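# Move two latched power supplies into tote on staging bench

## Task

r1 begins in the work room and r2 in the store room beside the tote; the connecting door is locked but a service window is open. Free each of the two power supplies from its cage on the work bench by pressing its green release lever, which frees the latch, and place both entirely inside the tote. The tote must finish resting on the staging bench with nothing overhanging its edge. At the end, release everything and back the robots away. Neither robot may fall over or be left leaning, or the task fails.

## Robot and tools

ROBOTS. Two identical Hello Robot Stretch 4 units, r1 and r2, each with one arm. Each has an omni-wheel base, a lift running up a mast, a telescoping arm that reaches forward, a three-joint wrist (yaw, pitch, roll) and a two-finger gripper. They are about 1.6 m tall, and the base rim lies within 0.23 m of the base origin. Each robot reports everything in its own frames, so only the images, lidar_m and wrist_depth_mm show where the robots stand relative to each other.

FRAMES. Base frame: origin on the floor below the base centre, x forward, y left, z up. hand_pose is a point between the open fingertips, expressed in this frame; it may be slightly off. The odometry frame is the base frame as it was when the scene began. Heading is in radians, positive to the left, from -3.142 to 3.142.

TOOL execute_actions. Arguments: "actions", a list holding one action or none (an empty list just reports state and images), and optional "cameras", a list of camera names (r1_head_camera, r1_head_left_camera, r1_head_right_camera, r1_wrist_camera, the same four for r2, or "all"). Omitted or null means every camera; [] means no images. Inside the action, each robot name ("r1", "r2") maps to its own object; both robots' motions start together.
- "base": one command only, given as an offset from where the base last measured itself. translate_m (metres, -2 to 2, forward positive) drives straight; strafe_m (metres, -2 to 2, left positive) slides sideways; rotate_rad (radians, -3.2 to 3.2, counter-clockwise positive) turns in place.
- "joints": absolute targets by name. lift_m 0 to 1.2 m; arm_m 0 to 0.55 m (extension); wrist_yaw_rad -1.134 to 4.276 (0 points forward, positive turns left, 3.14 is stowed back); wrist_pitch_rad -1.117 to 4.259 (0 level, 1.57 pointing down); wrist_roll_rad -1.117 to 4.259 (0 leaves fingers level; positive turns clockwise viewed from behind); gripper_m -0.038 to 0.141 m (fingertip gap; negative squeezes the tips together). Targets outside a joint range are clipped and flagged; any other bad value or unknown key rejects the whole call.
- "pace": "slow", "default", "fast" or "max" (base up to 0.1/0.3/0.4/0.6 m/s and 1/2/3/4 rad/s; slower with the lift above 0.2).
- "contact_limits": {"arm_m": value from 0 to 0.75}, how much force the arm may use before halting; 0.5 if omitted.
- "end_of_arm": "enable_torque", sent by itself, revives wrist or gripper motors that shut off.
A robot or joint left out may still be driving toward an older target. A single action runs at most 15 s. A good first move to unfold the wrist is lift_m 0.4 with wrist_yaw_rad 0.

TOOL wait: {"seconds": 0 to 10}; nothing new is commanded, and it returns the same report as an empty action.
TOOL zoom_image: {"camera": name, "region": [x0, y0, x1, y1]} in pixels of that camera's latest full image, top-left origin, at most 504 by 504.
TOOL read_manual: optional "section" (only "licences"); returns licence text, no motion.
TOOL finished_scene: {"scene": 1 or 2}; closes that scene for good and reports success, then the next scene's task appears. Only call it once the goal holds.

RESULTS. A "pictures" line lists the cameras in the order of the images. base_status and joint_status tell how each motion ended: "done"; "off_target" (resting short, may still push); "contact_stop_at_<key>" (hit something, that part goes slack); "limit_stop_at_<name>", e.g. own_body (would hit itself, common with gripper tilted up and rolled) or tilt (leaning over 6 degrees, lift, arm and wheels go slack); "time_out"; "torque_fault" (wrist or gripper motor went limp, needs enable_torque). on_its_own lists uncommanded behaviour; "held at" there is the held target, not the position. lidar_m: 12 distances in metres, 30-degree sectors counter-clockwise from straight ahead (4th left, 7th behind, 10th right); "-" means nothing seen or closer than 0.25 m. wrist_depth_mm: 7x7 grid of depths, 100 to 2000 mm. base_odometry counts wheel turns, so slip looks like travel; if turned_by_wheels and turned_by_imu differ by over ~0.1 rad, the base hit or slipped. base_tilt in degrees, forward and right positive, with a fixed bias up to ~1.5. motor_effort in percent of maximum, peak in brackets; a firm grasp shows as a clear change in the gripper_m effort. Gripper reading and "done" never prove a grasp.

GRIPPING. Command a gap below the object's width; lower values squeeze harder and pull it toward the wrist. If tips jam on a surface below, raise the lift.

AVOID. Never let the robots press into each other: once bases touch, even millimetres more is a hard press that ends the run; no state line reports robot contact. Do not carry loads jointly carelessly, since the two bases' travel can differ by ~3 cm per metre. Do not drive or turn with over 1 kg held and arm_m above 0.2, especially fast; strong pushes or pulls, a high gripper or high contact limits can also tip a robot. A level gripper holding over ~2 kg or a gripper pressed by base or arm motion causes torque faults. Avoid drops, slams and hard pushes; loose objects may occasionally be nudged by outside forces. While you are composing a reply, the robots keep holding the last command.

Each tool is called after "Emit:" as name([rows], argument=value, ...), one row to a line, values as JSON.

## Session

Emit:
execute_actions(actions=[])

Scene clock: 0.00 s.
r1.base_odometry: x=+0.000 y=+0.000 heading=+0.000 (m, m, rad; r1's odometry frame)
r1.turned_by_wheels: +0.000 (rad since the last result)
r1.turned_by_imu: +0.000 (rad since the last result)
r1.base_tilt: forward=+0.0 right=-0.3 (deg)
r1.lidar_m: 1.58 1.24 1.20 1.20 1.51 1.41 1.41 1.86 3.10 0.93 0.76 3.30
r1.base_status: not commanded
r1.joint_positions: lift_m=+0.231 arm_m=+0.001 wrist_yaw_rad=+3.044 wrist_pitch_rad=-0.013 wrist_roll_rad=+0.012 gripper_m=+0.057
r1.joint_status: not commanded
r1.motor_effort: lift_m=+21 arm_m=+0 wrist_yaw_rad=-1 wrist_pitch_rad=-6 wrist_roll_rad=-2 gripper_m=-3 wheel_0=+0 wheel_1=+0 wheel_2=+0 (%)
r1.hand_pose: x=-0.1067 y=+0.1152 z=+0.4126 quat_wxyz=(+0.049, +0.007, +0.005, +0.999) (m; r1's base frame)
r1.wrist_depth_mm: 114 136 1618 1499 1397 1308 1255 / 109 137 1618 1537 1397 1308 1255 / 116 138 1618 1499 1430 1336 1281 / 135 257 1576 1499 1430 1336 1255 / 1921 1708 1618 1537 1397 1397 1281 / 1255 1229 197 1205 196 1308 1281 / 904 878 960 - 960 891 904
r2.base_odometry: x=+0.000 y=+0.000 heading=+0.000 (m, m, rad; r2's odometry frame)
r2.turned_by_wheels: +0.000 (rad since the last result)
r2.turned_by_imu: +0.000 (rad since the last result)
r2.base_tilt: forward=+0.1 right=-0.2 (deg)
r2.lidar_m: 1.24 1.62 3.91 1.27 1.69 3.10 1.21 0.86 0.82 0.86 1.18 1.15
r2.base_status: not commanded
r2.joint_positions: lift_m=+0.227 arm_m=+0.002 wrist_yaw_rad=+3.208 wrist_pitch_rad=+0.012 wrist_roll_rad=+0.012 gripper_m=+0.057
r2.joint_status: not commanded
r2.motor_effort: lift_m=+20 arm_m=+0 wrist_yaw_rad=+0 wrist_pitch_rad=-7 wrist_roll_rad=-3 gripper_m=-3 wheel_0=-1 wheel_1=+0 wheel_2=+0 (%)
r2.hand_pose: x=-0.1211 y=+0.0680 z=+0.4013 quat_wxyz=(-0.033, -0.006, +0.006, +0.999) (m; r2's base frame)
r2.wrist_depth_mm: - 137 234 1756 - - - / - 110 136 1756 - - - / - 112 137 1756 - - - / - 127 154 1708 - - - / 191 946 1229 1756 - - - / 209 976 195 1464 202 1366 1308 / 208 931 991 108 1008 878 917
pictures: r1_head_camera, r1_head_left_camera, r1_head_right_camera, r1_wrist_camera, r2_head_camera, r2_head_left_camera, r2_head_right_camera, r2_wrist_camera
Images, in order (width x height): r1_head_camera 420x560, r1_head_left_camera 420x672, r1_head_right_camera 420x672, r1_wrist_camera 616x392, r2_head_camera 420x560, r2_head_left_camera 420x672, r2_head_right_camera 420x672, r2_wrist_camera 616x392.

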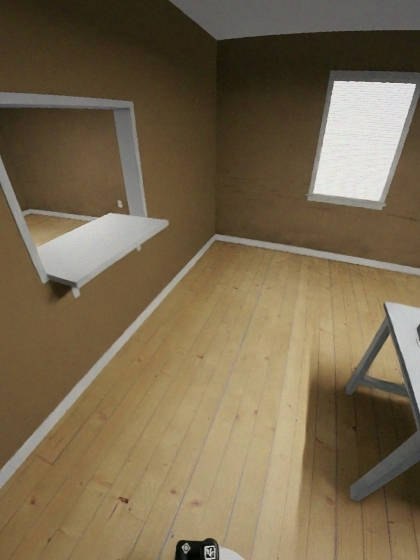

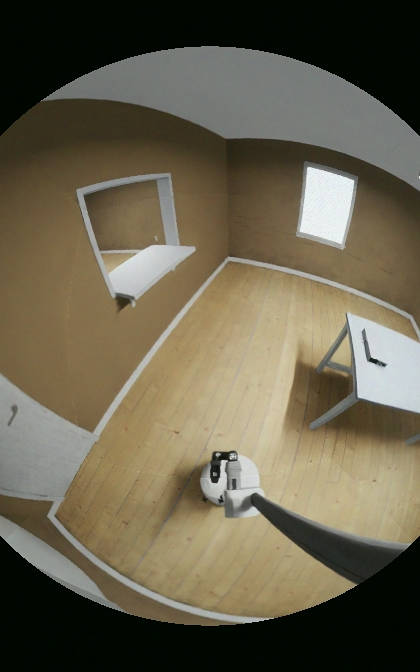

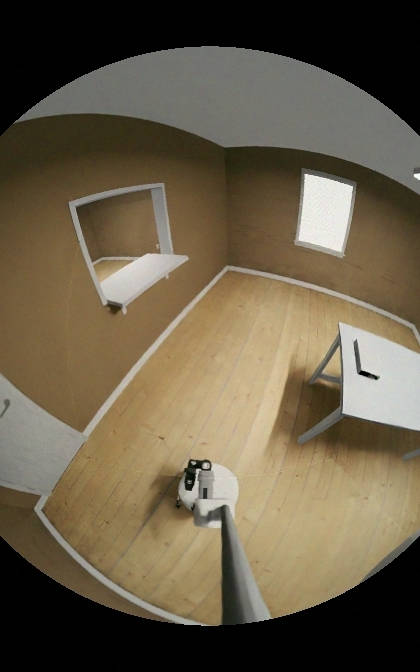

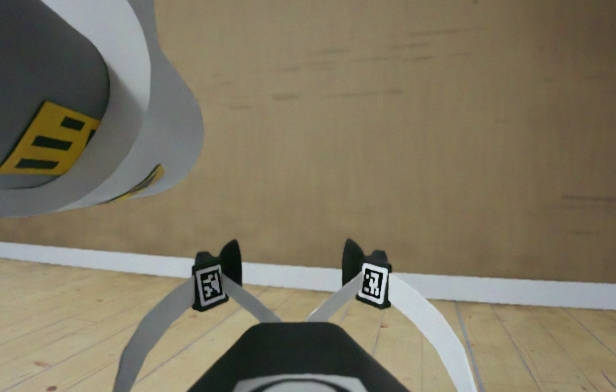

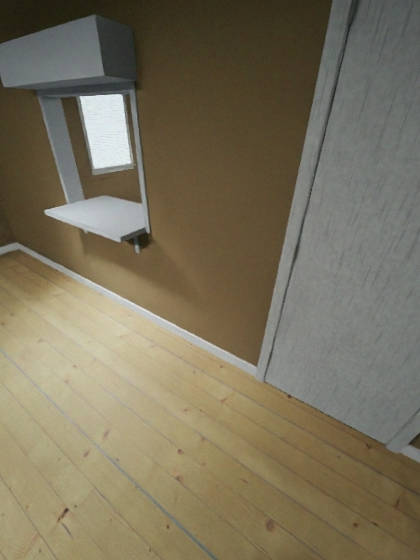

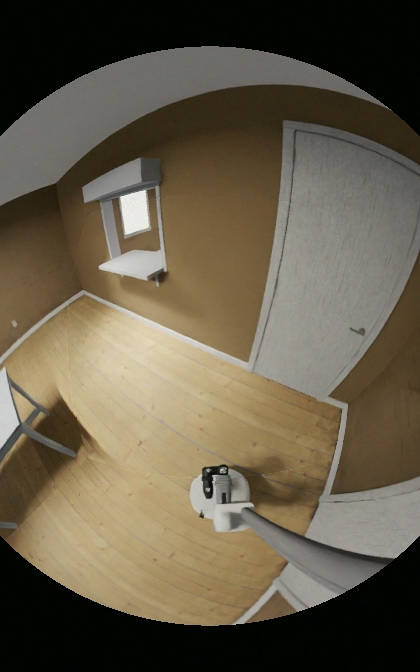

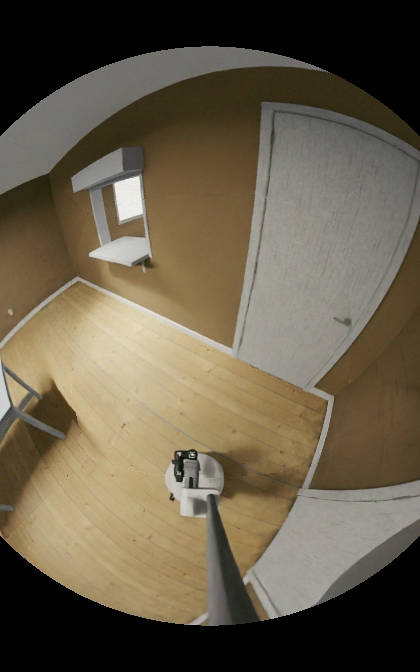

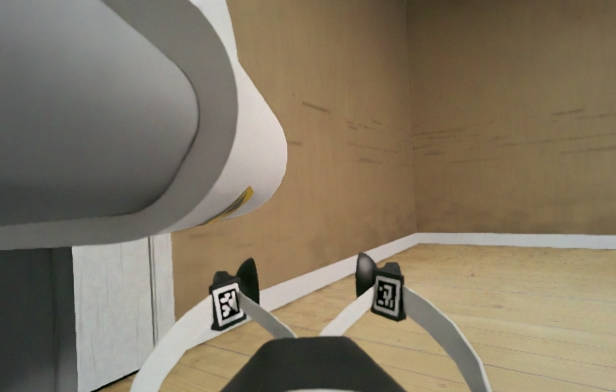

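Emit:
execute_actions([
  {"r1":{"base":{"rotate_rad":-1.2},"pace":"fast"},"r2":{"base":{"rotate_rad":1.6},"pace":"fast"}},
], cameras=["r1_head_camera","r1_head_left_camera","r2_head_camera","r2_head_left_camera"])

Scene clock: 1.87 s.
r1.base_odometry: x=+0.000 y=+0.000 heading=-1.200 (m, m, rad; r1's odometry frame)
r1.turned_by_wheels: -1.200 (rad since the last result)
r1.turned_by_imu: -1.215 (rad since the last result)
r1.base_tilt: forward=+0.0 right=-0.3 (deg)
r1.lidar_m: 0.78 1.03 2.36 1.23 1.18 1.20 1.40 1.43 1.43 1.68 2.95 1.19
r1.base_status: done
r1.joint_positions: lift_m=+0.231 arm_m=+0.001 wrist_yaw_rad=+3.043 wrist_pitch_rad=-0.013 wrist_roll_rad=+0.012 gripper_m=+0.057
r1.joint_status: not commanded
r1.motor_effort: lift_m=+21(20) arm_m=+0(0) wrist_yaw_rad=+0(1) wrist_pitch_rad=-8(7) wrist_roll_rad=-2(2) gripper_m=-1(3) wheel_0=+1(7) wheel_1=+0(6) wheel_2=+0(7) (%)
r1.hand_pose: x=-0.1067 y=+0.1153 z=+0.4126 quat_wxyz=(+0.049, +0.007, +0.005, +0.999) (m; r1's base frame)
r1.wrist_depth_mm: 114 136 1808 1499 1255 1098 991 / 110 137 1808 1499 1281 1118 1025 / 116 138 1756 1537 1281 1138 991 / 135 256 1808 1499 1281 1138 991 / 1308 1537 1708 1499 1205 1138 1008 / 1255 1281 198 1229 197 1118 1008 / 904 904 960 - 960 891 904
r2.base_odometry: x=+0.000 y=+0.000 heading=+1.599 (m, m, rad; r2's odometry frame)
r2.turned_by_wheels: +1.599 (rad since the last result)
r2.turned_by_imu: +1.614 (rad since the last result)
r2.base_tilt: forward=+0.1 right=-0.2 (deg)
r2.lidar_m: 1.27 1.68 3.03 1.20 0.86 0.81 0.84 1.23 1.17 1.27 1.64 1.94
r2.base_status: done
r2.joint_positions: lift_m=+0.227 arm_m=+0.002 wrist_yaw_rad=+3.208 wrist_pitch_rad=+0.012 wrist_roll_rad=+0.012 gripper_m=+0.057
r2.joint_status: not commanded
r2.motor_effort: lift_m=+20(20) arm_m=-1(0) wrist_yaw_rad=+0(0) wrist_pitch_rad=-7(6) wrist_roll_rad=-3(2) gripper_m=-3(2) wheel_0=-4(11) wheel_1=-1(10) wheel_2=-2(11) (%)
r2.hand_pose: x=-0.1211 y=+0.0680 z=+0.4013 quat_wxyz=(-0.033, -0.006, +0.006, +0.999) (m; r2's base frame)
r2.wrist_depth_mm: - 138 234 1060 891 778 699 / - 110 136 1060 904 788 707 / - 112 137 1025 904 788 707 / - 127 154 1060 891 788 707 / 192 1308 1308 1078 891 798 715 / 210 1308 195 1078 202 788 715 / 208 976 1008 108 891 778 723
pictures: r1_head_camera, r1_head_left_camera, r2_head_camera, r2_head_left_camera
Images, in order (width x height): r1_head_camera 420x560, r1_head_left_camera 420x672, r2_head_camera 420x560, r2_head_left_camera 420x672.

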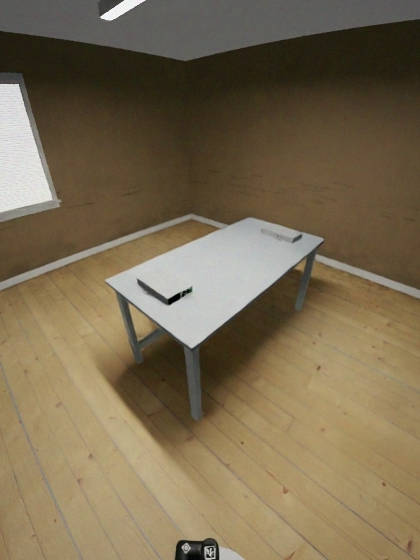

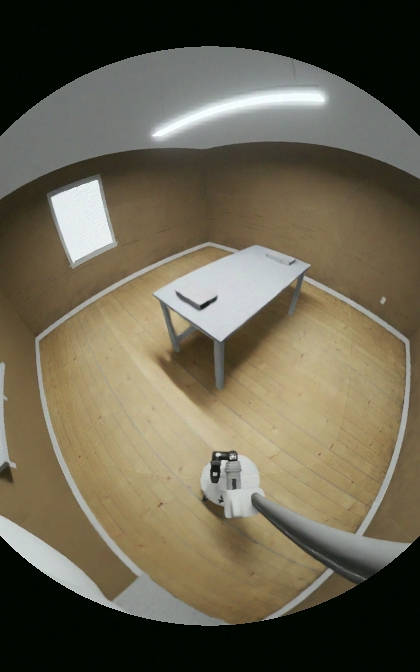

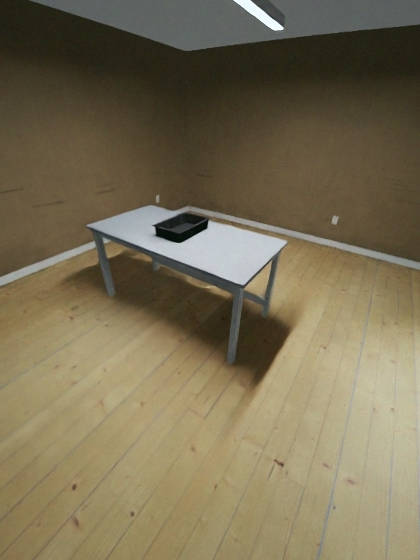

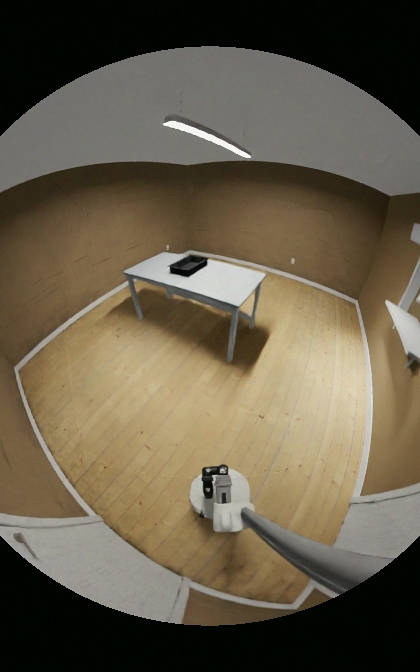

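Emit:
zoom_image(camera="r1_head_camera", region=[120, 250, 220, 320])

Emit:
zoom_image(camera="r1_head_camera", region=[240, 210, 330, 260])

Emit:
zoom_image(camera="r2_head_camera", region=[80, 190, 300, 300])

Region (120, 250, 220, 320) of r1_head_camera's 420x560 image, scaled by 5.040, with more detail than that image has; it fills the top 353 rows of this view, and the rest is white.

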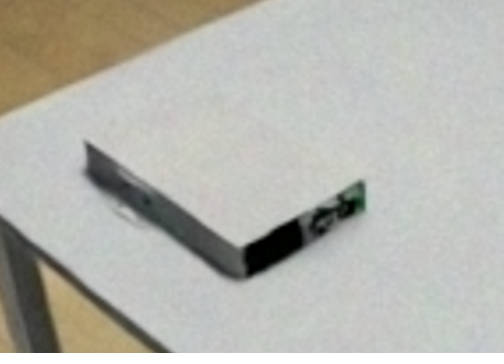

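Region (240, 210, 330, 260) of r1_head_camera's 420x560 image, scaled by 5.600, with more detail than that image has.

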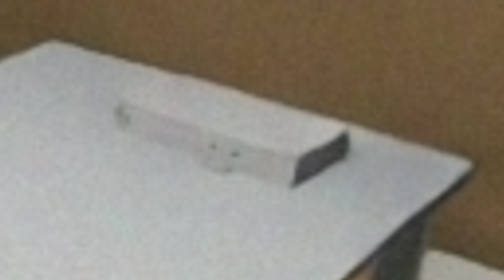

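Region (80, 190, 300, 300) of r2_head_camera's 420x560 image, scaled by 2.291, with more detail than that image has.

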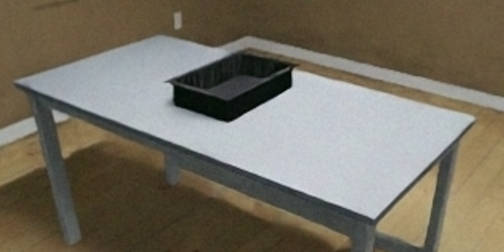

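Emit:
execute_actions([
  {"r1":{"base":{"rotate_rad":0.795},"joints":{"lift_m":0.68,"wrist_yaw_rad":0},"pace":"fast"},"r2":{"base":{"rotate_rad":-2.13},"pace":"fast"}},
], cameras=[])

Emit:
execute_actions([
  {"r1":{"base":{"strafe_m":-0.68},"joints":{"wrist_pitch_rad":0.3,"gripper_m":0.1},"pace":"fast"},"r2":{"base":{"strafe_m":1.8},"joints":{"lift_m":0.9,"wrist_yaw_rad":0},"pace":"max"}},
], cameras=["r1_head_camera","r1_wrist_camera","r2_head_camera"])

Scene clock: 5.53 s.
r1.base_odometry: x=+0.000 y=+0.000 heading=-0.405 (m, m, rad; r1's odometry frame)
r1.turned_by_wheels: +0.795 (rad since the last result)
r1.turned_by_imu: +0.805 (rad since the last result)
r1.base_tilt: forward=-0.1 right=-0.4 (deg)
r1.lidar_m: 3.29 1.37 1.24 1.20 1.22 1.45 1.40 1.49 2.06 2.05 0.82 0.76
r1.base_status: done
r1.joint_positions: lift_m=+0.680 arm_m=+0.001 wrist_yaw_rad=+0.000 wrist_pitch_rad=-0.013 wrist_roll_rad=+0.012 gripper_m=+0.057
r1.joint_status: all done
r1.motor_effort: lift_m=+22(25) arm_m=+0(0) wrist_yaw_rad=-3(7) wrist_pitch_rad=-6(6) wrist_roll_rad=-2(2) gripper_m=-3(2) wheel_0=+0(7) wheel_1=+1(11) wheel_2=+1(8) (%)
r1.hand_pose: x=+0.4603 y=-0.0873 z=+0.8617 quat_wxyz=(+1.000, +0.006, -0.006, +0.000) (m; r1's base frame)
r1.wrist_depth_mm: 1808 - - - - - - / 1808 - - - - - - / 1808 - - - - - - / 1808 - - - - - - / 1808 - - - - 931 691 / 1863 - 196 - 197 - 699 / 1708 1661 1808 - 1863 1708 1808
r2.base_odometry: x=+0.000 y=+0.000 heading=-0.530 (m, m, rad; r2's odometry frame)
r2.turned_by_wheels: -2.129 (rad since the last result)
r2.turned_by_imu: -2.148 (rad since the last result)
r2.base_tilt: forward=+0.2 right=-0.2 (deg)
r2.lidar_m: 1.17 1.22 1.63 3.90 1.25 1.67 3.14 1.23 0.85 0.79 0.83 1.21
r2.base_status: done
r2.joint_positions: lift_m=+0.227 arm_m=+0.002 wrist_yaw_rad=+3.208 wrist_pitch_rad=+0.012 wrist_roll_rad=+0.012 gripper_m=+0.057
r2.joint_status: not commanded
r2.motor_effort: lift_m=+20(20) arm_m=-1(0) wrist_yaw_rad=+0(0) wrist_pitch_rad=-7(7) wrist_roll_rad=+0(3) gripper_m=-2(3) wheel_0=+4(11) wheel_1=+1(12) wheel_2=+2(10) (%)
r2.hand_pose: x=-0.1211 y=+0.0680 z=+0.4013 quat_wxyz=(-0.033, -0.006, +0.006, +0.999) (m; r2's base frame)
r2.wrist_depth_mm: - 138 234 - - - - / - 110 136 - - - - / - 112 137 - - - 1921 / - 127 154 - - - - / 192 1537 - - - - - / 209 1430 194 1464 202 1336 1308 / 208 991 1008 108 1008 878 917
pictures: none
No camera images: the call's "cameras" was empty. Leave "cameras" out to get every camera's image.

Scene clock: 9.90 s.
r1.base_odometry: x=-0.268 y=-0.625 heading=-0.405 (m, m, rad; r1's odometry frame)
r1.turned_by_wheels: +0.000 (rad since the last result)
r1.turned_by_imu: +0.003 (rad since the last result)
r1.base_tilt: forward=-0.1 right=-0.4 (deg)
r1.lidar_m: 0.55 0.58 1.83 1.87 1.95 1.49 1.42 1.51 2.13 2.42 0.77 0.58
r1.base_status: done
r1.joint_positions: lift_m=+0.680 arm_m=+0.001 wrist_yaw_rad=+0.000 wrist_pitch_rad=+0.302 wrist_roll_rad=+0.012 gripper_m=+0.100
r1.joint_status: all done
r1.motor_effort: lift_m=+23(22) arm_m=+0(0) wrist_yaw_rad=-1(3) wrist_pitch_rad=-4(5) wrist_roll_rad=+1(1) gripper_m=+0(0) wheel_0=-1(10) wheel_1=+1(11) wheel_2=+1(1) (%)
r1.hand_pose: x=+0.4473 y=-0.0874 z=+0.7723 quat_wxyz=(+0.989, +0.006, +0.150, -0.001) (m; r1's base frame)
r1.wrist_depth_mm: - - - - - - - / - - - - - - - / - - 564 569 585 603 627 / 370 345 349 349 355 359 366 / 1708 387 392 399 392 404 404 / 1308 407 1205 1182 1281 1205 1255 / 1098 469 1138 - 1160 1138 1118
r2.base_odometry: x=+0.910 y=+1.553 heading=-0.530 (m, m, rad; r2's odometry frame)
r2.turned_by_wheels: +0.000 (rad since the last result)
r2.turned_by_imu: +0.003 (rad since the last result)
r2.base_tilt: forward=+0.1 right=-0.2 (deg)
r2.lidar_m: 0.97 1.00 1.72 2.10 2.19 2.99 0.49 0.53 0.74 2.61 1.69 1.01
r2.base_status: done
r2.joint_positions: lift_m=+0.900 arm_m=+0.002 wrist_yaw_rad=+0.000 wrist_pitch_rad=+0.012 wrist_roll_rad=+0.012 gripper_m=+0.057
r2.joint_status: all done
r2.motor_effort: lift_m=+21(25) arm_m=+0(0) wrist_yaw_rad=-1(8) wrist_pitch_rad=-6(7) wrist_roll_rad=-4(2) gripper_m=-3(2) wheel_0=+2(14) wheel_1=-3(15) wheel_2=+0(3) (%)
r2.hand_pose: x=+0.4610 y=-0.0873 z=+1.0745 quat_wxyz=(+1.000, +0.006, +0.006, +0.000) (m; r2's base frame)
r2.wrist_depth_mm: 960 1008 - - - 976 960 / 960 1060 - - - 976 960 / 960 1042 - - - 976 960 / 976 1025 - - - 976 976 / 976 1008 - - 1255 960 960 / 976 831 195 759 202 976 976 / 960 976 976 108 991 960 976
pictures: r1_head_camera, r1_wrist_camera, r2_head_camera
camera_calibration (this result's frames):
r1_wrist_camera: T_world_to_cam=[[-0.0346356, -0.999399, 0.00126258, -0.0808227], [-0.335901, 0.0104513, -0.941839, 0.924467], [0.94126, -0.0330453, -0.336061, 0.0640067], [0, 0, 0, 1]] pos_world=[0.247483, -0.0883209, 0.892311]
Images, in order (width x height): r1_head_camera 420x560, r1_wrist_camera 616x392, r2_head_camera 420x560.

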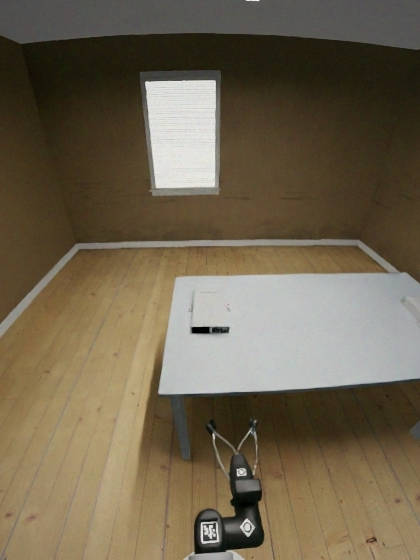

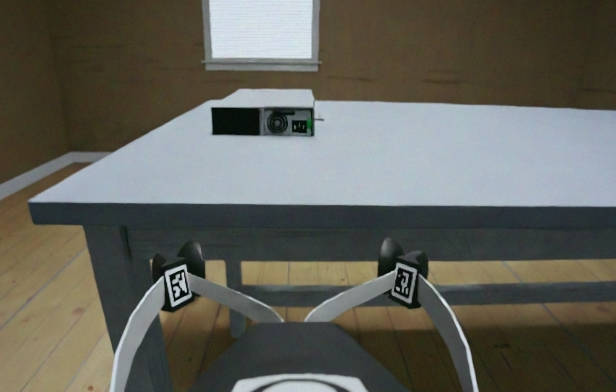

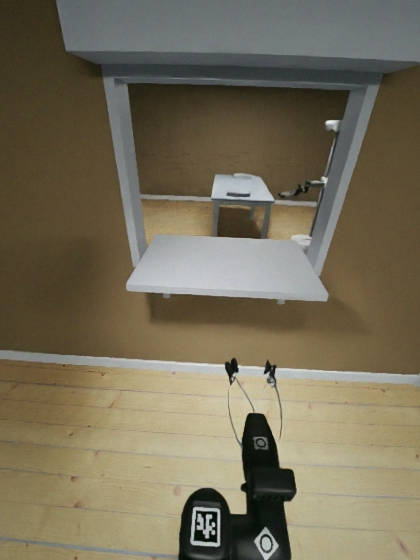

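Move closer for a look.

Emit:
execute_actions([
  {"r1":{"joints":{"lift_m":0.78,"wrist_pitch_rad":0.5},"pace":"fast"},"r2":{"base":{"translate_m":0.35},"pace":"fast"}},
], cameras=[])

Emit:
execute_actions([
  {"r1":{"base":{"translate_m":0.2},"joints":{"arm_m":0.1},"pace":"fast"}},
], cameras=["r1_head_camera","r1_wrist_camera"])

Scene clock: 12.40 s.
r1.base_odometry: x=-0.268 y=-0.625 heading=-0.405 (m, m, rad; r1's odometry frame)
r1.turned_by_wheels: +0.000 (rad since the last result)
r1.turned_by_imu: +0.000 (rad since the last result)
r1.base_tilt: forward=-0.1 right=-0.4 (deg)
r1.lidar_m: 0.54 0.60 1.83 1.87 1.96 1.48 1.43 1.50 2.11 2.43 0.79 0.58
r1.base_status: not commanded
r1.joint_positions: lift_m=+0.780 arm_m=+0.001 wrist_yaw_rad=+0.000 wrist_pitch_rad=+0.502 wrist_roll_rad=+0.012 gripper_m=+0.100
r1.joint_status: all done
r1.motor_effort: lift_m=+22(25) arm_m=+0(0) wrist_yaw_rad=-2(2) wrist_pitch_rad=-6(7) wrist_roll_rad=+1(2) gripper_m=-1(0) wheel_0=+0(1) wheel_1=+1(1) wheel_2=+1(1) (%)
r1.hand_pose: x=+0.4248 y=-0.0874 z=+0.8193 quat_wxyz=(+0.969, +0.006, +0.248, -0.001) (m; r1's base frame)
r1.wrist_depth_mm: - - - - - - - / - - 661 640 759 798 809 / - 508 500 517 517 530 544 / 1618 387 389 394 399 402 407 / 1397 442 439 1366 387 1366 1366 / 1182 517 1160 1182 1160 1205 1229 / 1025 991 1042 - 1060 1042 1060
r2.base_odometry: x=+1.212 y=+1.376 heading=-0.530 (m, m, rad; r2's odometry frame)
r2.turned_by_wheels: +0.000 (rad since the last result)
r2.turned_by_imu: +0.002 (rad since the last result)
r2.base_tilt: forward=+0.1 right=-0.3 (deg)
r2.lidar_m: 0.62 0.64 1.24 2.06 2.21 3.03 0.83 0.88 2.73 2.61 1.22 0.65
r2.base_status: done
r2.joint_positions: lift_m=+0.900 arm_m=+0.002 wrist_yaw_rad=+0.000 wrist_pitch_rad=+0.012 wrist_roll_rad=+0.012 gripper_m=+0.057
r2.joint_status: not commanded
r2.motor_effort: lift_m=+21(21) arm_m=+0(1) wrist_yaw_rad=-1(1) wrist_pitch_rad=-6(7) wrist_roll_rad=-3(1) gripper_m=-4(3) wheel_0=+2(9) wheel_1=+2(7) wheel_2=+0(14) (%)
r2.hand_pose: x=+0.4610 y=-0.0873 z=+1.0745 quat_wxyz=(+1.000, +0.006, +0.006, +0.000) (m; r2's base frame)
r2.wrist_depth_mm: 715 - - - - - 627 / 699 - - - - - 627 / 699 - - - - - 634 / 683 - - - - - 627 / 683 - - - - - 634 / 647 750 195 683 202 640 627 / 512 466 477 108 477 415 433
pictures: none
No camera images: the call's "cameras" was empty. Leave "cameras" out to get every camera's image.

Scene clock: 14.27 s.
r1.base_odometry: x=-0.084 y=-0.704 heading=-0.405 (m, m, rad; r1's odometry frame)
r1.turned_by_wheels: +0.000 (rad since the last result)
r1.turned_by_imu: +0.000 (rad since the last result)
r1.base_tilt: forward=-0.1 right=-0.4 (deg)
r1.lidar_m: 0.35 0.36 1.72 1.88 1.96 1.68 1.63 1.72 2.41 1.32 0.50 0.39
r1.base_status: done
r1.joint_positions: lift_m=+0.780 arm_m=+0.098 wrist_yaw_rad=+0.000 wrist_pitch_rad=+0.502 wrist_roll_rad=+0.012 gripper_m=+0.100
r1.joint_status: all done
r1.motor_effort: lift_m=+22(22) arm_m=+8(8) wrist_yaw_rad=-2(0) wrist_pitch_rad=-7(7) wrist_roll_rad=+1(0) gripper_m=-1(0) wheel_0=+0(7) wheel_1=-2(7) wheel_2=+0(10) (%)
r1.hand_pose: x=+0.5223 y=-0.0874 z=+0.8193 quat_wxyz=(+0.969, +0.006, +0.248, -0.001) (m; r1's base frame)
r1.wrist_depth_mm: - - - - - - - / - - 668 676 741 - - / - 530 397 424 521 530 535 / 1708 375 353 347 394 399 404 / 306 309 310 315 320 320 324 / 256 250 247 258 250 268 267 / 223 224 231 - 236 229 234
r2.base_odometry: x=+1.212 y=+1.376 heading=-0.530 (m, m, rad; r2's odometry frame)
r2.turned_by_wheels: +0.000 (rad since the last result)
r2.turned_by_imu: +0.000 (rad since the last result)
r2.base_tilt: forward=+0.1 right=-0.2 (deg)
r2.lidar_m: 0.61 0.68 1.25 2.12 2.19 3.03 0.82 0.90 2.75 2.61 1.21 0.65
r2.base_status: not commanded
r2.joint_positions: lift_m=+0.900 arm_m=+0.002 wrist_yaw_rad=+0.000 wrist_pitch_rad=+0.012 wrist_roll_rad=+0.012 gripper_m=+0.057
r2.joint_status: not commanded
r2.motor_effort: lift_m=+21(21) arm_m=+0(0) wrist_yaw_rad=-1(1) wrist_pitch_rad=-7(6) wrist_roll_rad=-2(2) gripper_m=-2(3) wheel_0=+2(2) wheel_1=+2(2) wheel_2=+0(0) (%)
r2.hand_pose: x=+0.4610 y=-0.0873 z=+1.0745 quat_wxyz=(+1.000, +0.006, +0.006, +0.000) (m; r2's base frame)
r2.wrist_depth_mm: 715 - - - - - 627 / 707 - - - - - 627 / 699 - - - - - 627 / 691 - - - - - 627 / 683 - - - - - 634 / 647 741 195 691 202 634 627 / 508 466 477 108 477 415 433
pictures: r1_head_camera, r1_wrist_camera
camera_calibration (this result's frames):
r1_wrist_camera: T_world_to_cam=[[-0.0335062, -0.999406, 0.00811813, -0.0844448], [-0.516393, 0.010357, -0.856289, 1.01805], [0.855696, -0.0328831, -0.516433, 0.201709], [0, 0, 0, 1]] pos_world=[0.350284, -0.0883058, 0.976603]
Images, in order (width x height): r1_head_camera 420x560, r1_wrist_camera 616x392.

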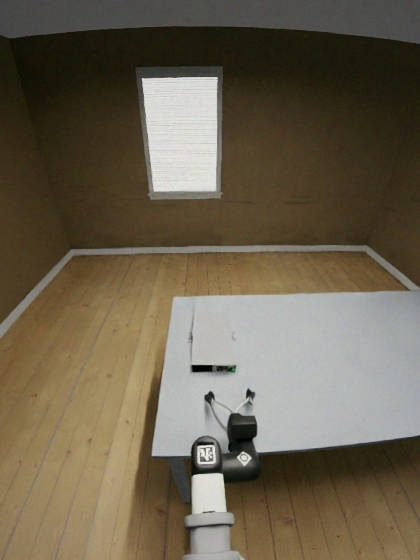

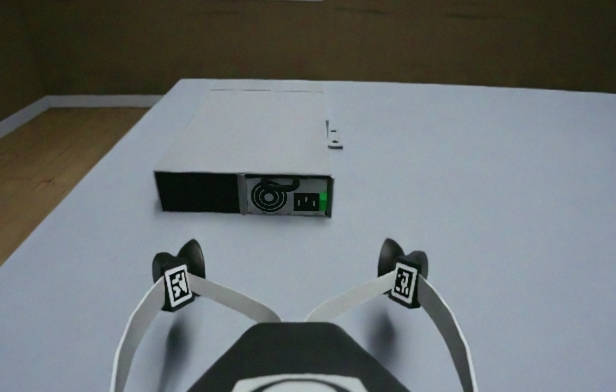

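Emit:
zoom_image(camera="r1_wrist_camera", region=[230, 160, 350, 230])

Emit:
zoom_image(camera="r1_head_camera", region=[180, 350, 270, 420])

Region (230, 160, 350, 230) of r1_wrist_camera's 616x392 image, scaled by 4.200; it fills the top 294 rows of this view, and the rest is white.

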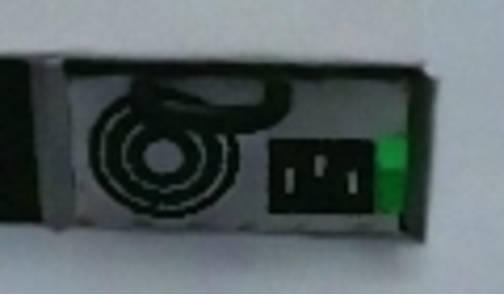

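Region (180, 350, 270, 420) of r1_head_camera's 420x560 image, scaled by 5.600, with more detail than that image has.

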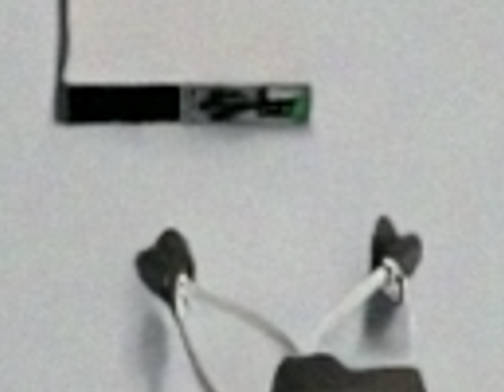

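Emit:
execute_actions([
  {"r1":{"joints":{"arm_m":0.165,"lift_m":0.76,"wrist_roll_rad":0.15,"gripper_m":0.085}}},
], cameras=["r1_head_camera","r1_wrist_camera"])

Emit:
zoom_image(camera="r1_head_camera", region=[180, 350, 270, 420])

Scene clock: 15.80 s.
r1.base_odometry: x=-0.084 y=-0.704 heading=-0.405 (m, m, rad; r1's odometry frame)
r1.turned_by_wheels: +0.000 (rad since the last result)
r1.turned_by_imu: +0.000 (rad since the last result)
r1.base_tilt: forward=-0.1 right=-0.4 (deg)
r1.lidar_m: 0.34 0.34 1.74 1.86 1.94 1.69 1.61 1.71 2.38 1.33 0.49 0.37
r1.base_status: not commanded
r1.joint_positions: lift_m=+0.760 arm_m=+0.163 wrist_yaw_rad=+0.000 wrist_pitch_rad=+0.502 wrist_roll_rad=+0.150 gripper_m=+0.085
r1.joint_status: all done
r1.motor_effort: lift_m=+18(20) arm_m=+9(13) wrist_yaw_rad=-2(2) wrist_pitch_rad=-6(6) wrist_roll_rad=+0(5) gripper_m=-2(0) wheel_0=+0(0) wheel_1=-2(2) wheel_2=+1(0) (%)
r1.hand_pose: x=+0.5872 y=-0.0874 z=+0.7996 quat_wxyz=(+0.966, +0.072, +0.248, -0.018) (m; r1's base frame)
r1.wrist_depth_mm: - - - - - - - / - - - 585 603 569 549 / - 535 362 370 430 413 397 / 1921 319 289 283 334 324 314 / 314 298 283 283 272 265 258 / 257 245 231 234 218 225 220 / 221 213 217 - 206 194 193
r2.base_odometry: x=+1.212 y=+1.376 heading=-0.530 (m, m, rad; r2's odometry frame)
r2.turned_by_wheels: +0.000 (rad since the last result)
r2.turned_by_imu: +0.000 (rad since the last result)
r2.base_tilt: forward=+0.2 right=-0.2 (deg)
r2.lidar_m: 0.62 0.65 1.20 2.07 2.20 3.02 0.84 0.90 2.75 2.61 1.25 0.65
r2.base_status: not commanded
r2.joint_positions: lift_m=+0.900 arm_m=+0.002 wrist_yaw_rad=+0.000 wrist_pitch_rad=+0.012 wrist_roll_rad=+0.012 gripper_m=+0.057
r2.joint_status: not commanded
r2.motor_effort: lift_m=+21(21) arm_m=+0(1) wrist_yaw_rad=+0(1) wrist_pitch_rad=-6(7) wrist_roll_rad=-3(1) gripper_m=-3(3) wheel_0=+2(2) wheel_1=+2(2) wheel_2=+0(0) (%)
r2.hand_pose: x=+0.4610 y=-0.0873 z=+1.0745 quat_wxyz=(+1.000, +0.006, +0.006, +0.000) (m; r2's base frame)
r2.wrist_depth_mm: 707 - - - - - 634 / 707 - - - - - 627 / 699 - - - - - 627 / 691 - - - - - 627 / 683 - - - - - 627 / 647 750 195 683 202 640 627 / 512 466 473 108 477 415 436
pictures: r1_head_camera, r1_wrist_camera
camera_calibration (this result's frames):
r1_wrist_camera: T_world_to_cam=[[-0.0996724, -0.988653, -0.112384, 0.0540285], [-0.511151, 0.147779, -0.846691, 1.036], [0.853692, -0.0269463, -0.520081, 0.140619], [0, 0, 0, 1]] pos_world=[0.414893, -0.0958949, 0.956377]
Images, in order (width x height): r1_head_camera 420x560, r1_wrist_camera 616x392.

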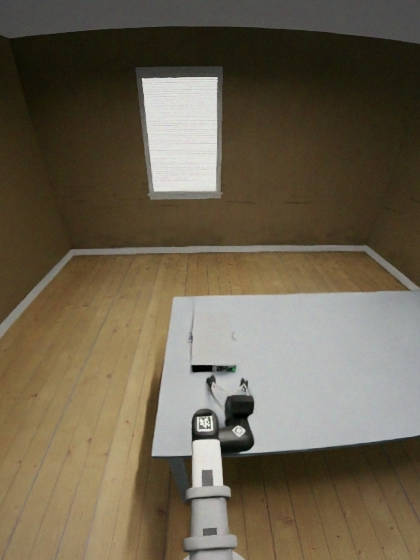

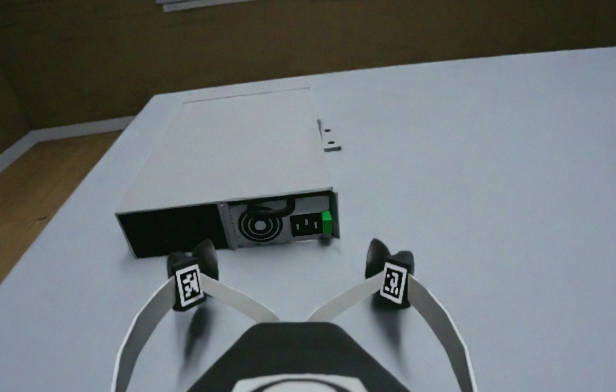

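Region (180, 350, 270, 420) of r1_head_camera's 420x560 image, scaled by 5.600, with more detail than that image has.

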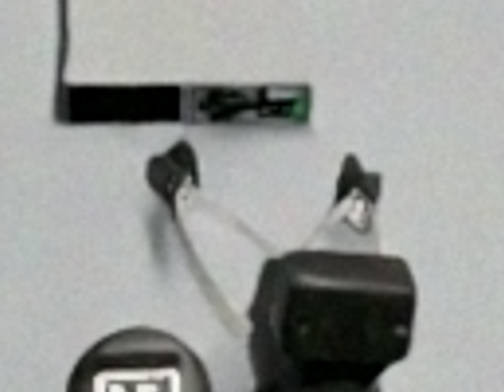

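Emit:
execute_actions([
  {"r1":{"joints":{"arm_m":0.19,"gripper_m":0.072},"contact_limits":{"arm_m":0.15},"pace":"slow"}},
], cameras=["r1_head_camera","r1_wrist_camera"])

Emit:
zoom_image(camera="r1_head_camera", region=[180, 350, 270, 420])

Scene clock: 17.43 s.
r1.base_odometry: x=-0.084 y=-0.704 heading=-0.405 (m, m, rad; r1's odometry frame)
r1.turned_by_wheels: +0.000 (rad since the last result)
r1.turned_by_imu: +0.000 (rad since the last result)
r1.base_tilt: forward=+0.0 right=-0.4 (deg)
r1.lidar_m: 0.35 0.38 1.72 1.87 1.94 1.68 1.62 1.72 2.40 1.33 0.49 0.36
r1.base_status: not commanded
r1.joint_positions: lift_m=+0.760 arm_m=+0.188 wrist_yaw_rad=+0.000 wrist_pitch_rad=+0.502 wrist_roll_rad=+0.150 gripper_m=+0.072
r1.joint_status: all done
r1.motor_effort: lift_m=+18(18) arm_m=+9(7) wrist_yaw_rad=-1(1) wrist_pitch_rad=-6(6) wrist_roll_rad=-1(0) gripper_m=-3(2) wheel_0=+0(0) wheel_1=-1(2) wheel_2=+0(0) (%)
r1.contact_limits: arm_m 0.15
r1.hand_pose: x=+0.6122 y=-0.0874 z=+0.7996 quat_wxyz=(+0.966, +0.072, +0.248, -0.019) (m; r1's base frame)
r1.wrist_depth_mm: - - - - - - - / - - - 634 603 564 549 / - 535 362 370 433 413 399 / 1863 315 277 271 336 324 310 / 312 285 258 265 271 265 258 / 258 246 230 236 203 224 220 / 222 214 217 - 205 193 193
r2.base_odometry: x=+1.212 y=+1.376 heading=-0.530 (m, m, rad; r2's odometry frame)
r2.turned_by_wheels: +0.000 (rad since the last result)
r2.turned_by_imu: +0.000 (rad since the last result)
r2.base_tilt: forward=+0.2 right=-0.2 (deg)
r2.lidar_m: 0.62 0.65 1.24 2.11 2.21 3.02 0.85 0.87 2.73 2.61 1.23 0.64
r2.base_status: not commanded
r2.joint_positions: lift_m=+0.900 arm_m=+0.002 wrist_yaw_rad=+0.000 wrist_pitch_rad=+0.012 wrist_roll_rad=+0.012 gripper_m=+0.057
r2.joint_status: not commanded
r2.motor_effort: lift_m=+21(21) arm_m=-1(1) wrist_yaw_rad=-1(1) wrist_pitch_rad=-6(6) wrist_roll_rad=+0(4) gripper_m=-3(3) wheel_0=+2(2) wheel_1=+2(2) wheel_2=+0(0) (%)
r2.hand_pose: x=+0.4610 y=-0.0873 z=+1.0745 quat_wxyz=(+1.000, +0.006, +0.006, +0.000) (m; r2's base frame)
r2.wrist_depth_mm: 715 - - - - - 634 / 707 - - - - - 627 / 691 - - - - - 627 / 691 - - - - - 627 / 683 - - - - - 634 / 647 750 195 683 202 634 627 / 512 466 477 108 477 413 436
pictures: r1_head_camera, r1_wrist_camera
camera_calibration (this result's frames):
r1_wrist_camera: T_world_to_cam=[[-0.0996799, -0.988652, -0.112385, 0.0565221], [-0.51115, 0.147783, -0.846691, 1.04877], [0.853692, -0.0269527, -0.520081, 0.119285], [0, 0, 0, 1]] pos_world=[0.439882, -0.0958955, 0.956377]
Images, in order (width x height): r1_head_camera 420x560, r1_wrist_camera 616x392.

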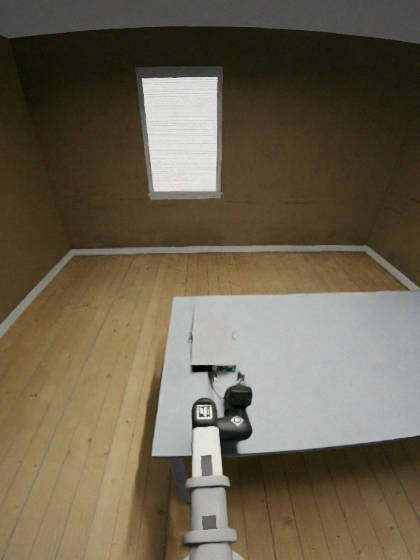

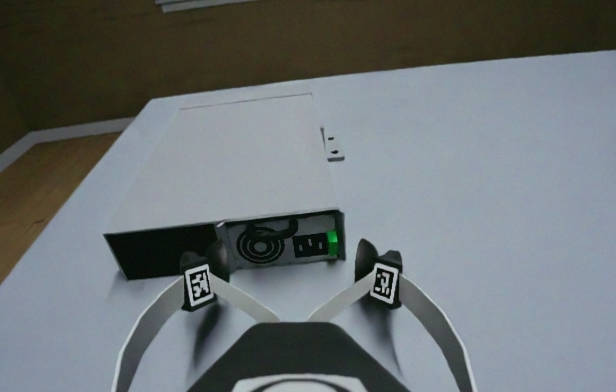

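Region (180, 350, 270, 420) of r1_head_camera's 420x560 image, scaled by 5.600, with more detail than that image has.

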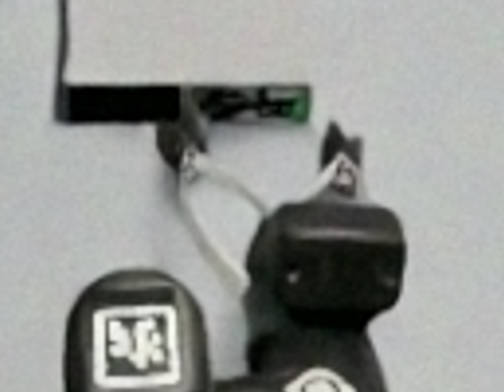

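Emit:
execute_actions([
  {"r1":{"joints":{"arm_m":0.202,"gripper_m":0.062},"contact_limits":{"arm_m":0.15},"pace":"slow"}},
], cameras=["r1_head_camera","r1_wrist_camera"])

Emit:
zoom_image(camera="r1_head_camera", region=[180, 350, 270, 420])

Emit:
zoom_image(camera="r1_wrist_camera", region=[170, 190, 420, 330])

Scene clock: 18.60 s.
r1.base_odometry: x=-0.084 y=-0.704 heading=-0.405 (m, m, rad; r1's odometry frame)
r1.turned_by_wheels: +0.000 (rad since the last result)
r1.turned_by_imu: +0.000 (rad since the last result)
r1.base_tilt: forward=-0.1 right=-0.4 (deg)
r1.lidar_m: 0.35 0.37 1.75 1.86 1.95 1.69 1.62 1.71 2.40 1.33 0.49 0.37
r1.base_status: not commanded
r1.joint_positions: lift_m=+0.760 arm_m=+0.200 wrist_yaw_rad=+0.000 wrist_pitch_rad=+0.502 wrist_roll_rad=+0.150 gripper_m=+0.062
r1.joint_status: all done
r1.motor_effort: lift_m=+18(18) arm_m=+9(11) wrist_yaw_rad=-3(1) wrist_pitch_rad=-5(6) wrist_roll_rad=-1(0) gripper_m=-3(1) wheel_0=+0(0) wheel_1=-1(1) wheel_2=+0(0) (%)
r1.contact_limits: arm_m 0.15
r1.hand_pose: x=+0.6242 y=-0.0874 z=+0.7996 quat_wxyz=(+0.966, +0.072, +0.248, -0.019) (m; r1's base frame)
r1.wrist_depth_mm: - - - - - - - / - - - 640 603 569 544 / - 535 364 368 430 413 397 / 1921 314 274 268 336 322 312 / 312 276 243 251 271 265 258 / 258 251 199 233 216 224 219 / 221 213 217 - 204 193 193
r2.base_odometry: x=+1.212 y=+1.376 heading=-0.530 (m, m, rad; r2's odometry frame)
r2.turned_by_wheels: +0.000 (rad since the last result)
r2.turned_by_imu: +0.000 (rad since the last result)
r2.base_tilt: forward=+0.1 right=-0.2 (deg)
r2.lidar_m: 0.60 0.67 1.20 2.10 2.20 3.00 0.82 0.89 2.75 2.63 1.20 0.66
r2.base_status: not commanded
r2.joint_positions: lift_m=+0.900 arm_m=+0.002 wrist_yaw_rad=+0.000 wrist_pitch_rad=+0.012 wrist_roll_rad=+0.012 gripper_m=+0.057
r2.joint_status: not commanded
r2.motor_effort: lift_m=+21(21) arm_m=+0(0) wrist_yaw_rad=-1(1) wrist_pitch_rad=-6(6) wrist_roll_rad=-1(1) gripper_m=-3(3) wheel_0=+2(2) wheel_1=+2(2) wheel_2=-1(0) (%)
r2.hand_pose: x=+0.4610 y=-0.0873 z=+1.0745 quat_wxyz=(+1.000, +0.006, +0.006, +0.000) (m; r2's base frame)
r2.wrist_depth_mm: 715 - - - - - 627 / 707 - - - - - 634 / 699 - - - - - 627 / 691 - - - - - 627 / 676 - - - - - 634 / 647 750 195 683 202 640 634 / 512 466 477 108 477 415 436
pictures: r1_head_camera, r1_wrist_camera
camera_calibration (this result's frames):
r1_wrist_camera: T_world_to_cam=[[-0.0996807, -0.988652, -0.112385, 0.0577185], [-0.51115, 0.147784, -0.846691, 1.05491], [0.853692, -0.0269533, -0.520081, 0.109042], [0, 0, 0, 1]] pos_world=[0.45188, -0.0958956, 0.956377]
Images, in order (width x height): r1_head_camera 420x560, r1_wrist_camera 616x392.

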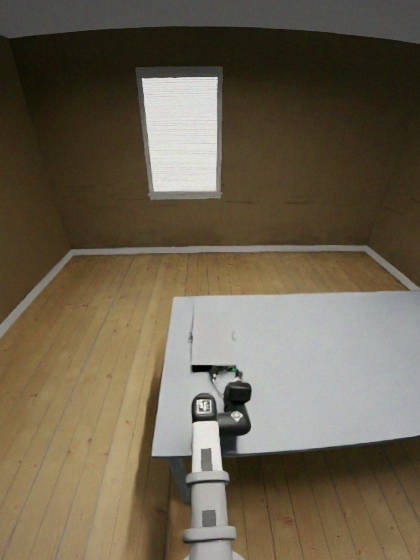

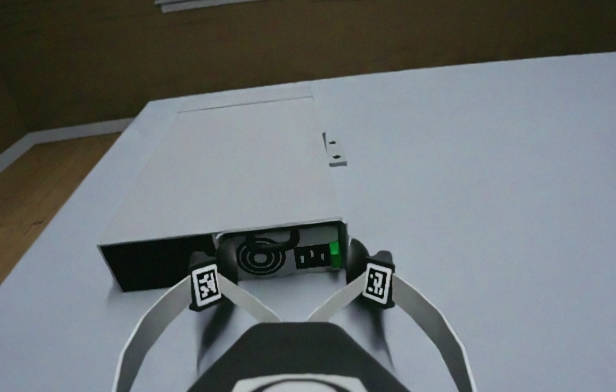

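Region (180, 350, 270, 420) of r1_head_camera's 420x560 image, scaled by 5.600, with more detail than that image has.

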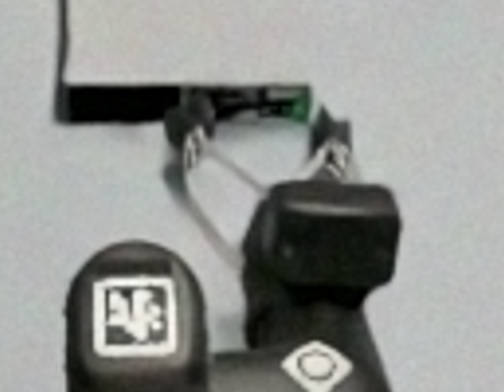

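Region (170, 190, 420, 330) of r1_wrist_camera's 616x392 image, scaled by 2.016; it fills the top 282 rows of this view, and the rest is white.

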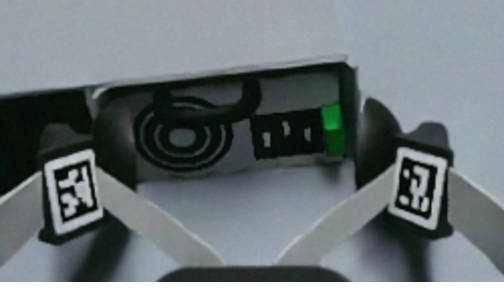

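Emit:
execute_actions([
  {"r1":{"joints":{"arm_m":0.207,"gripper_m":0.052},"contact_limits":{"arm_m":0.15},"pace":"slow"}},
], cameras=["r1_head_camera","r1_wrist_camera"])

Emit:
zoom_image(camera="r1_head_camera", region=[180, 350, 270, 420])

Emit:
zoom_image(camera="r1_wrist_camera", region=[170, 190, 420, 330])

Scene clock: 19.73 s.
r1.base_odometry: x=-0.084 y=-0.704 heading=-0.405 (m, m, rad; r1's odometry frame)
r1.turned_by_wheels: +0.000 (rad since the last result)
r1.turned_by_imu: +0.000 (rad since the last result)
r1.base_tilt: forward=-0.1 right=-0.3 (deg)
r1.lidar_m: 0.34 0.36 1.73 1.86 1.94 1.70 1.62 1.71 2.41 1.33 0.51 0.37
r1.base_status: not commanded
r1.joint_positions: lift_m=+0.760 arm_m=+0.205 wrist_yaw_rad=-0.001 wrist_pitch_rad=+0.503 wrist_roll_rad=+0.150 gripper_m=+0.052
r1.joint_status: all done
r1.motor_effort: lift_m=+18(18) arm_m=+10(11) wrist_yaw_rad=+0(0) wrist_pitch_rad=-7(10) wrist_roll_rad=+0(0) gripper_m=-3(1) wheel_0=+0(0) wheel_1=-1(2) wheel_2=+0(0) (%)
r1.contact_limits: arm_m 0.15
r1.hand_pose: x=+0.6288 y=-0.0877 z=+0.7994 quat_wxyz=(+0.966, +0.073, +0.248, -0.019) (m; r1's base frame)
r1.wrist_depth_mm: - - - - - - - / - - - 634 597 564 544 / - 512 359 368 427 410 394 / 1921 300 273 267 334 324 310 / 312 264 240 241 272 264 257 / 257 250 197 232 196 224 219 / 220 212 217 - 203 191 192
r2.base_odometry: x=+1.212 y=+1.376 heading=-0.530 (m, m, rad; r2's odometry frame)
r2.turned_by_wheels: +0.000 (rad since the last result)
r2.turned_by_imu: +0.000 (rad since the last result)
r2.base_tilt: forward=+0.2 right=-0.2 (deg)
r2.lidar_m: 0.62 0.63 1.24 2.09 2.20 3.03 0.84 0.87 2.72 2.62 1.21 0.64
r2.base_status: not commanded
r2.joint_positions: lift_m=+0.900 arm_m=+0.002 wrist_yaw_rad=+0.000 wrist_pitch_rad=+0.012 wrist_roll_rad=+0.012 gripper_m=+0.057
r2.joint_status: not commanded
r2.motor_effort: lift_m=+21(21) arm_m=+0(0) wrist_yaw_rad=-1(1) wrist_pitch_rad=-7(7) wrist_roll_rad=-3(1) gripper_m=-3(2) wheel_0=+2(2) wheel_1=+2(2) wheel_2=+0(0) (%)
r2.hand_pose: x=+0.4610 y=-0.0873 z=+1.0745 quat_wxyz=(+1.000, +0.006, +0.006, +0.000) (m; r2's base frame)
r2.wrist_depth_mm: 715 - - - - - 627 / 707 - - - - - 627 / 699 - - - - - 634 / 691 - - - - - 634 / 683 - - - - - 634 / 647 741 195 683 202 634 627 / 512 466 477 108 477 415 436
pictures: r1_head_camera, r1_wrist_camera
camera_calibration (this result's frames):
r1_wrist_camera: T_world_to_cam=[[-0.100857, -0.988545, -0.112275, 0.0585402], [-0.511915, 0.148329, -0.846133, 1.05714], [0.853095, -0.027863, -0.521012, 0.106012], [0, 0, 0, 1]] pos_world=[0.456634, -0.0959815, 0.956289]
Images, in order (width x height): r1_head_camera 420x560, r1_wrist_camera 616x392.

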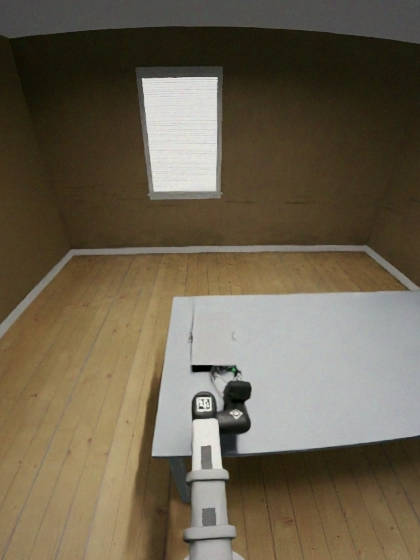

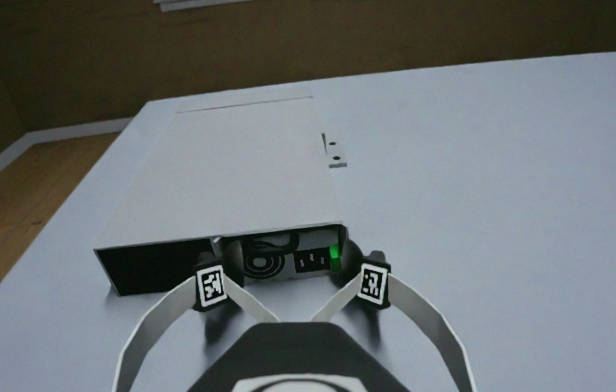

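Region (180, 350, 270, 420) of r1_head_camera's 420x560 image, scaled by 5.600, with more detail than that image has.

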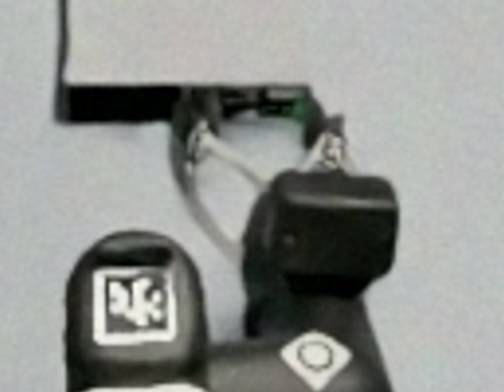

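Region (170, 190, 420, 330) of r1_wrist_camera's 616x392 image, scaled by 2.016; it fills the top 282 rows of this view, and the rest is white.

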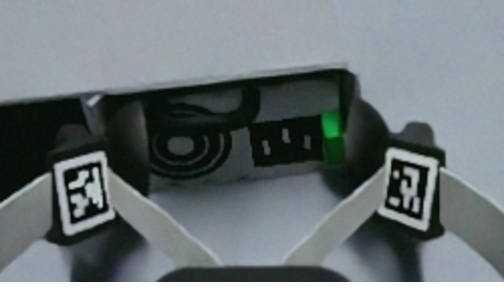

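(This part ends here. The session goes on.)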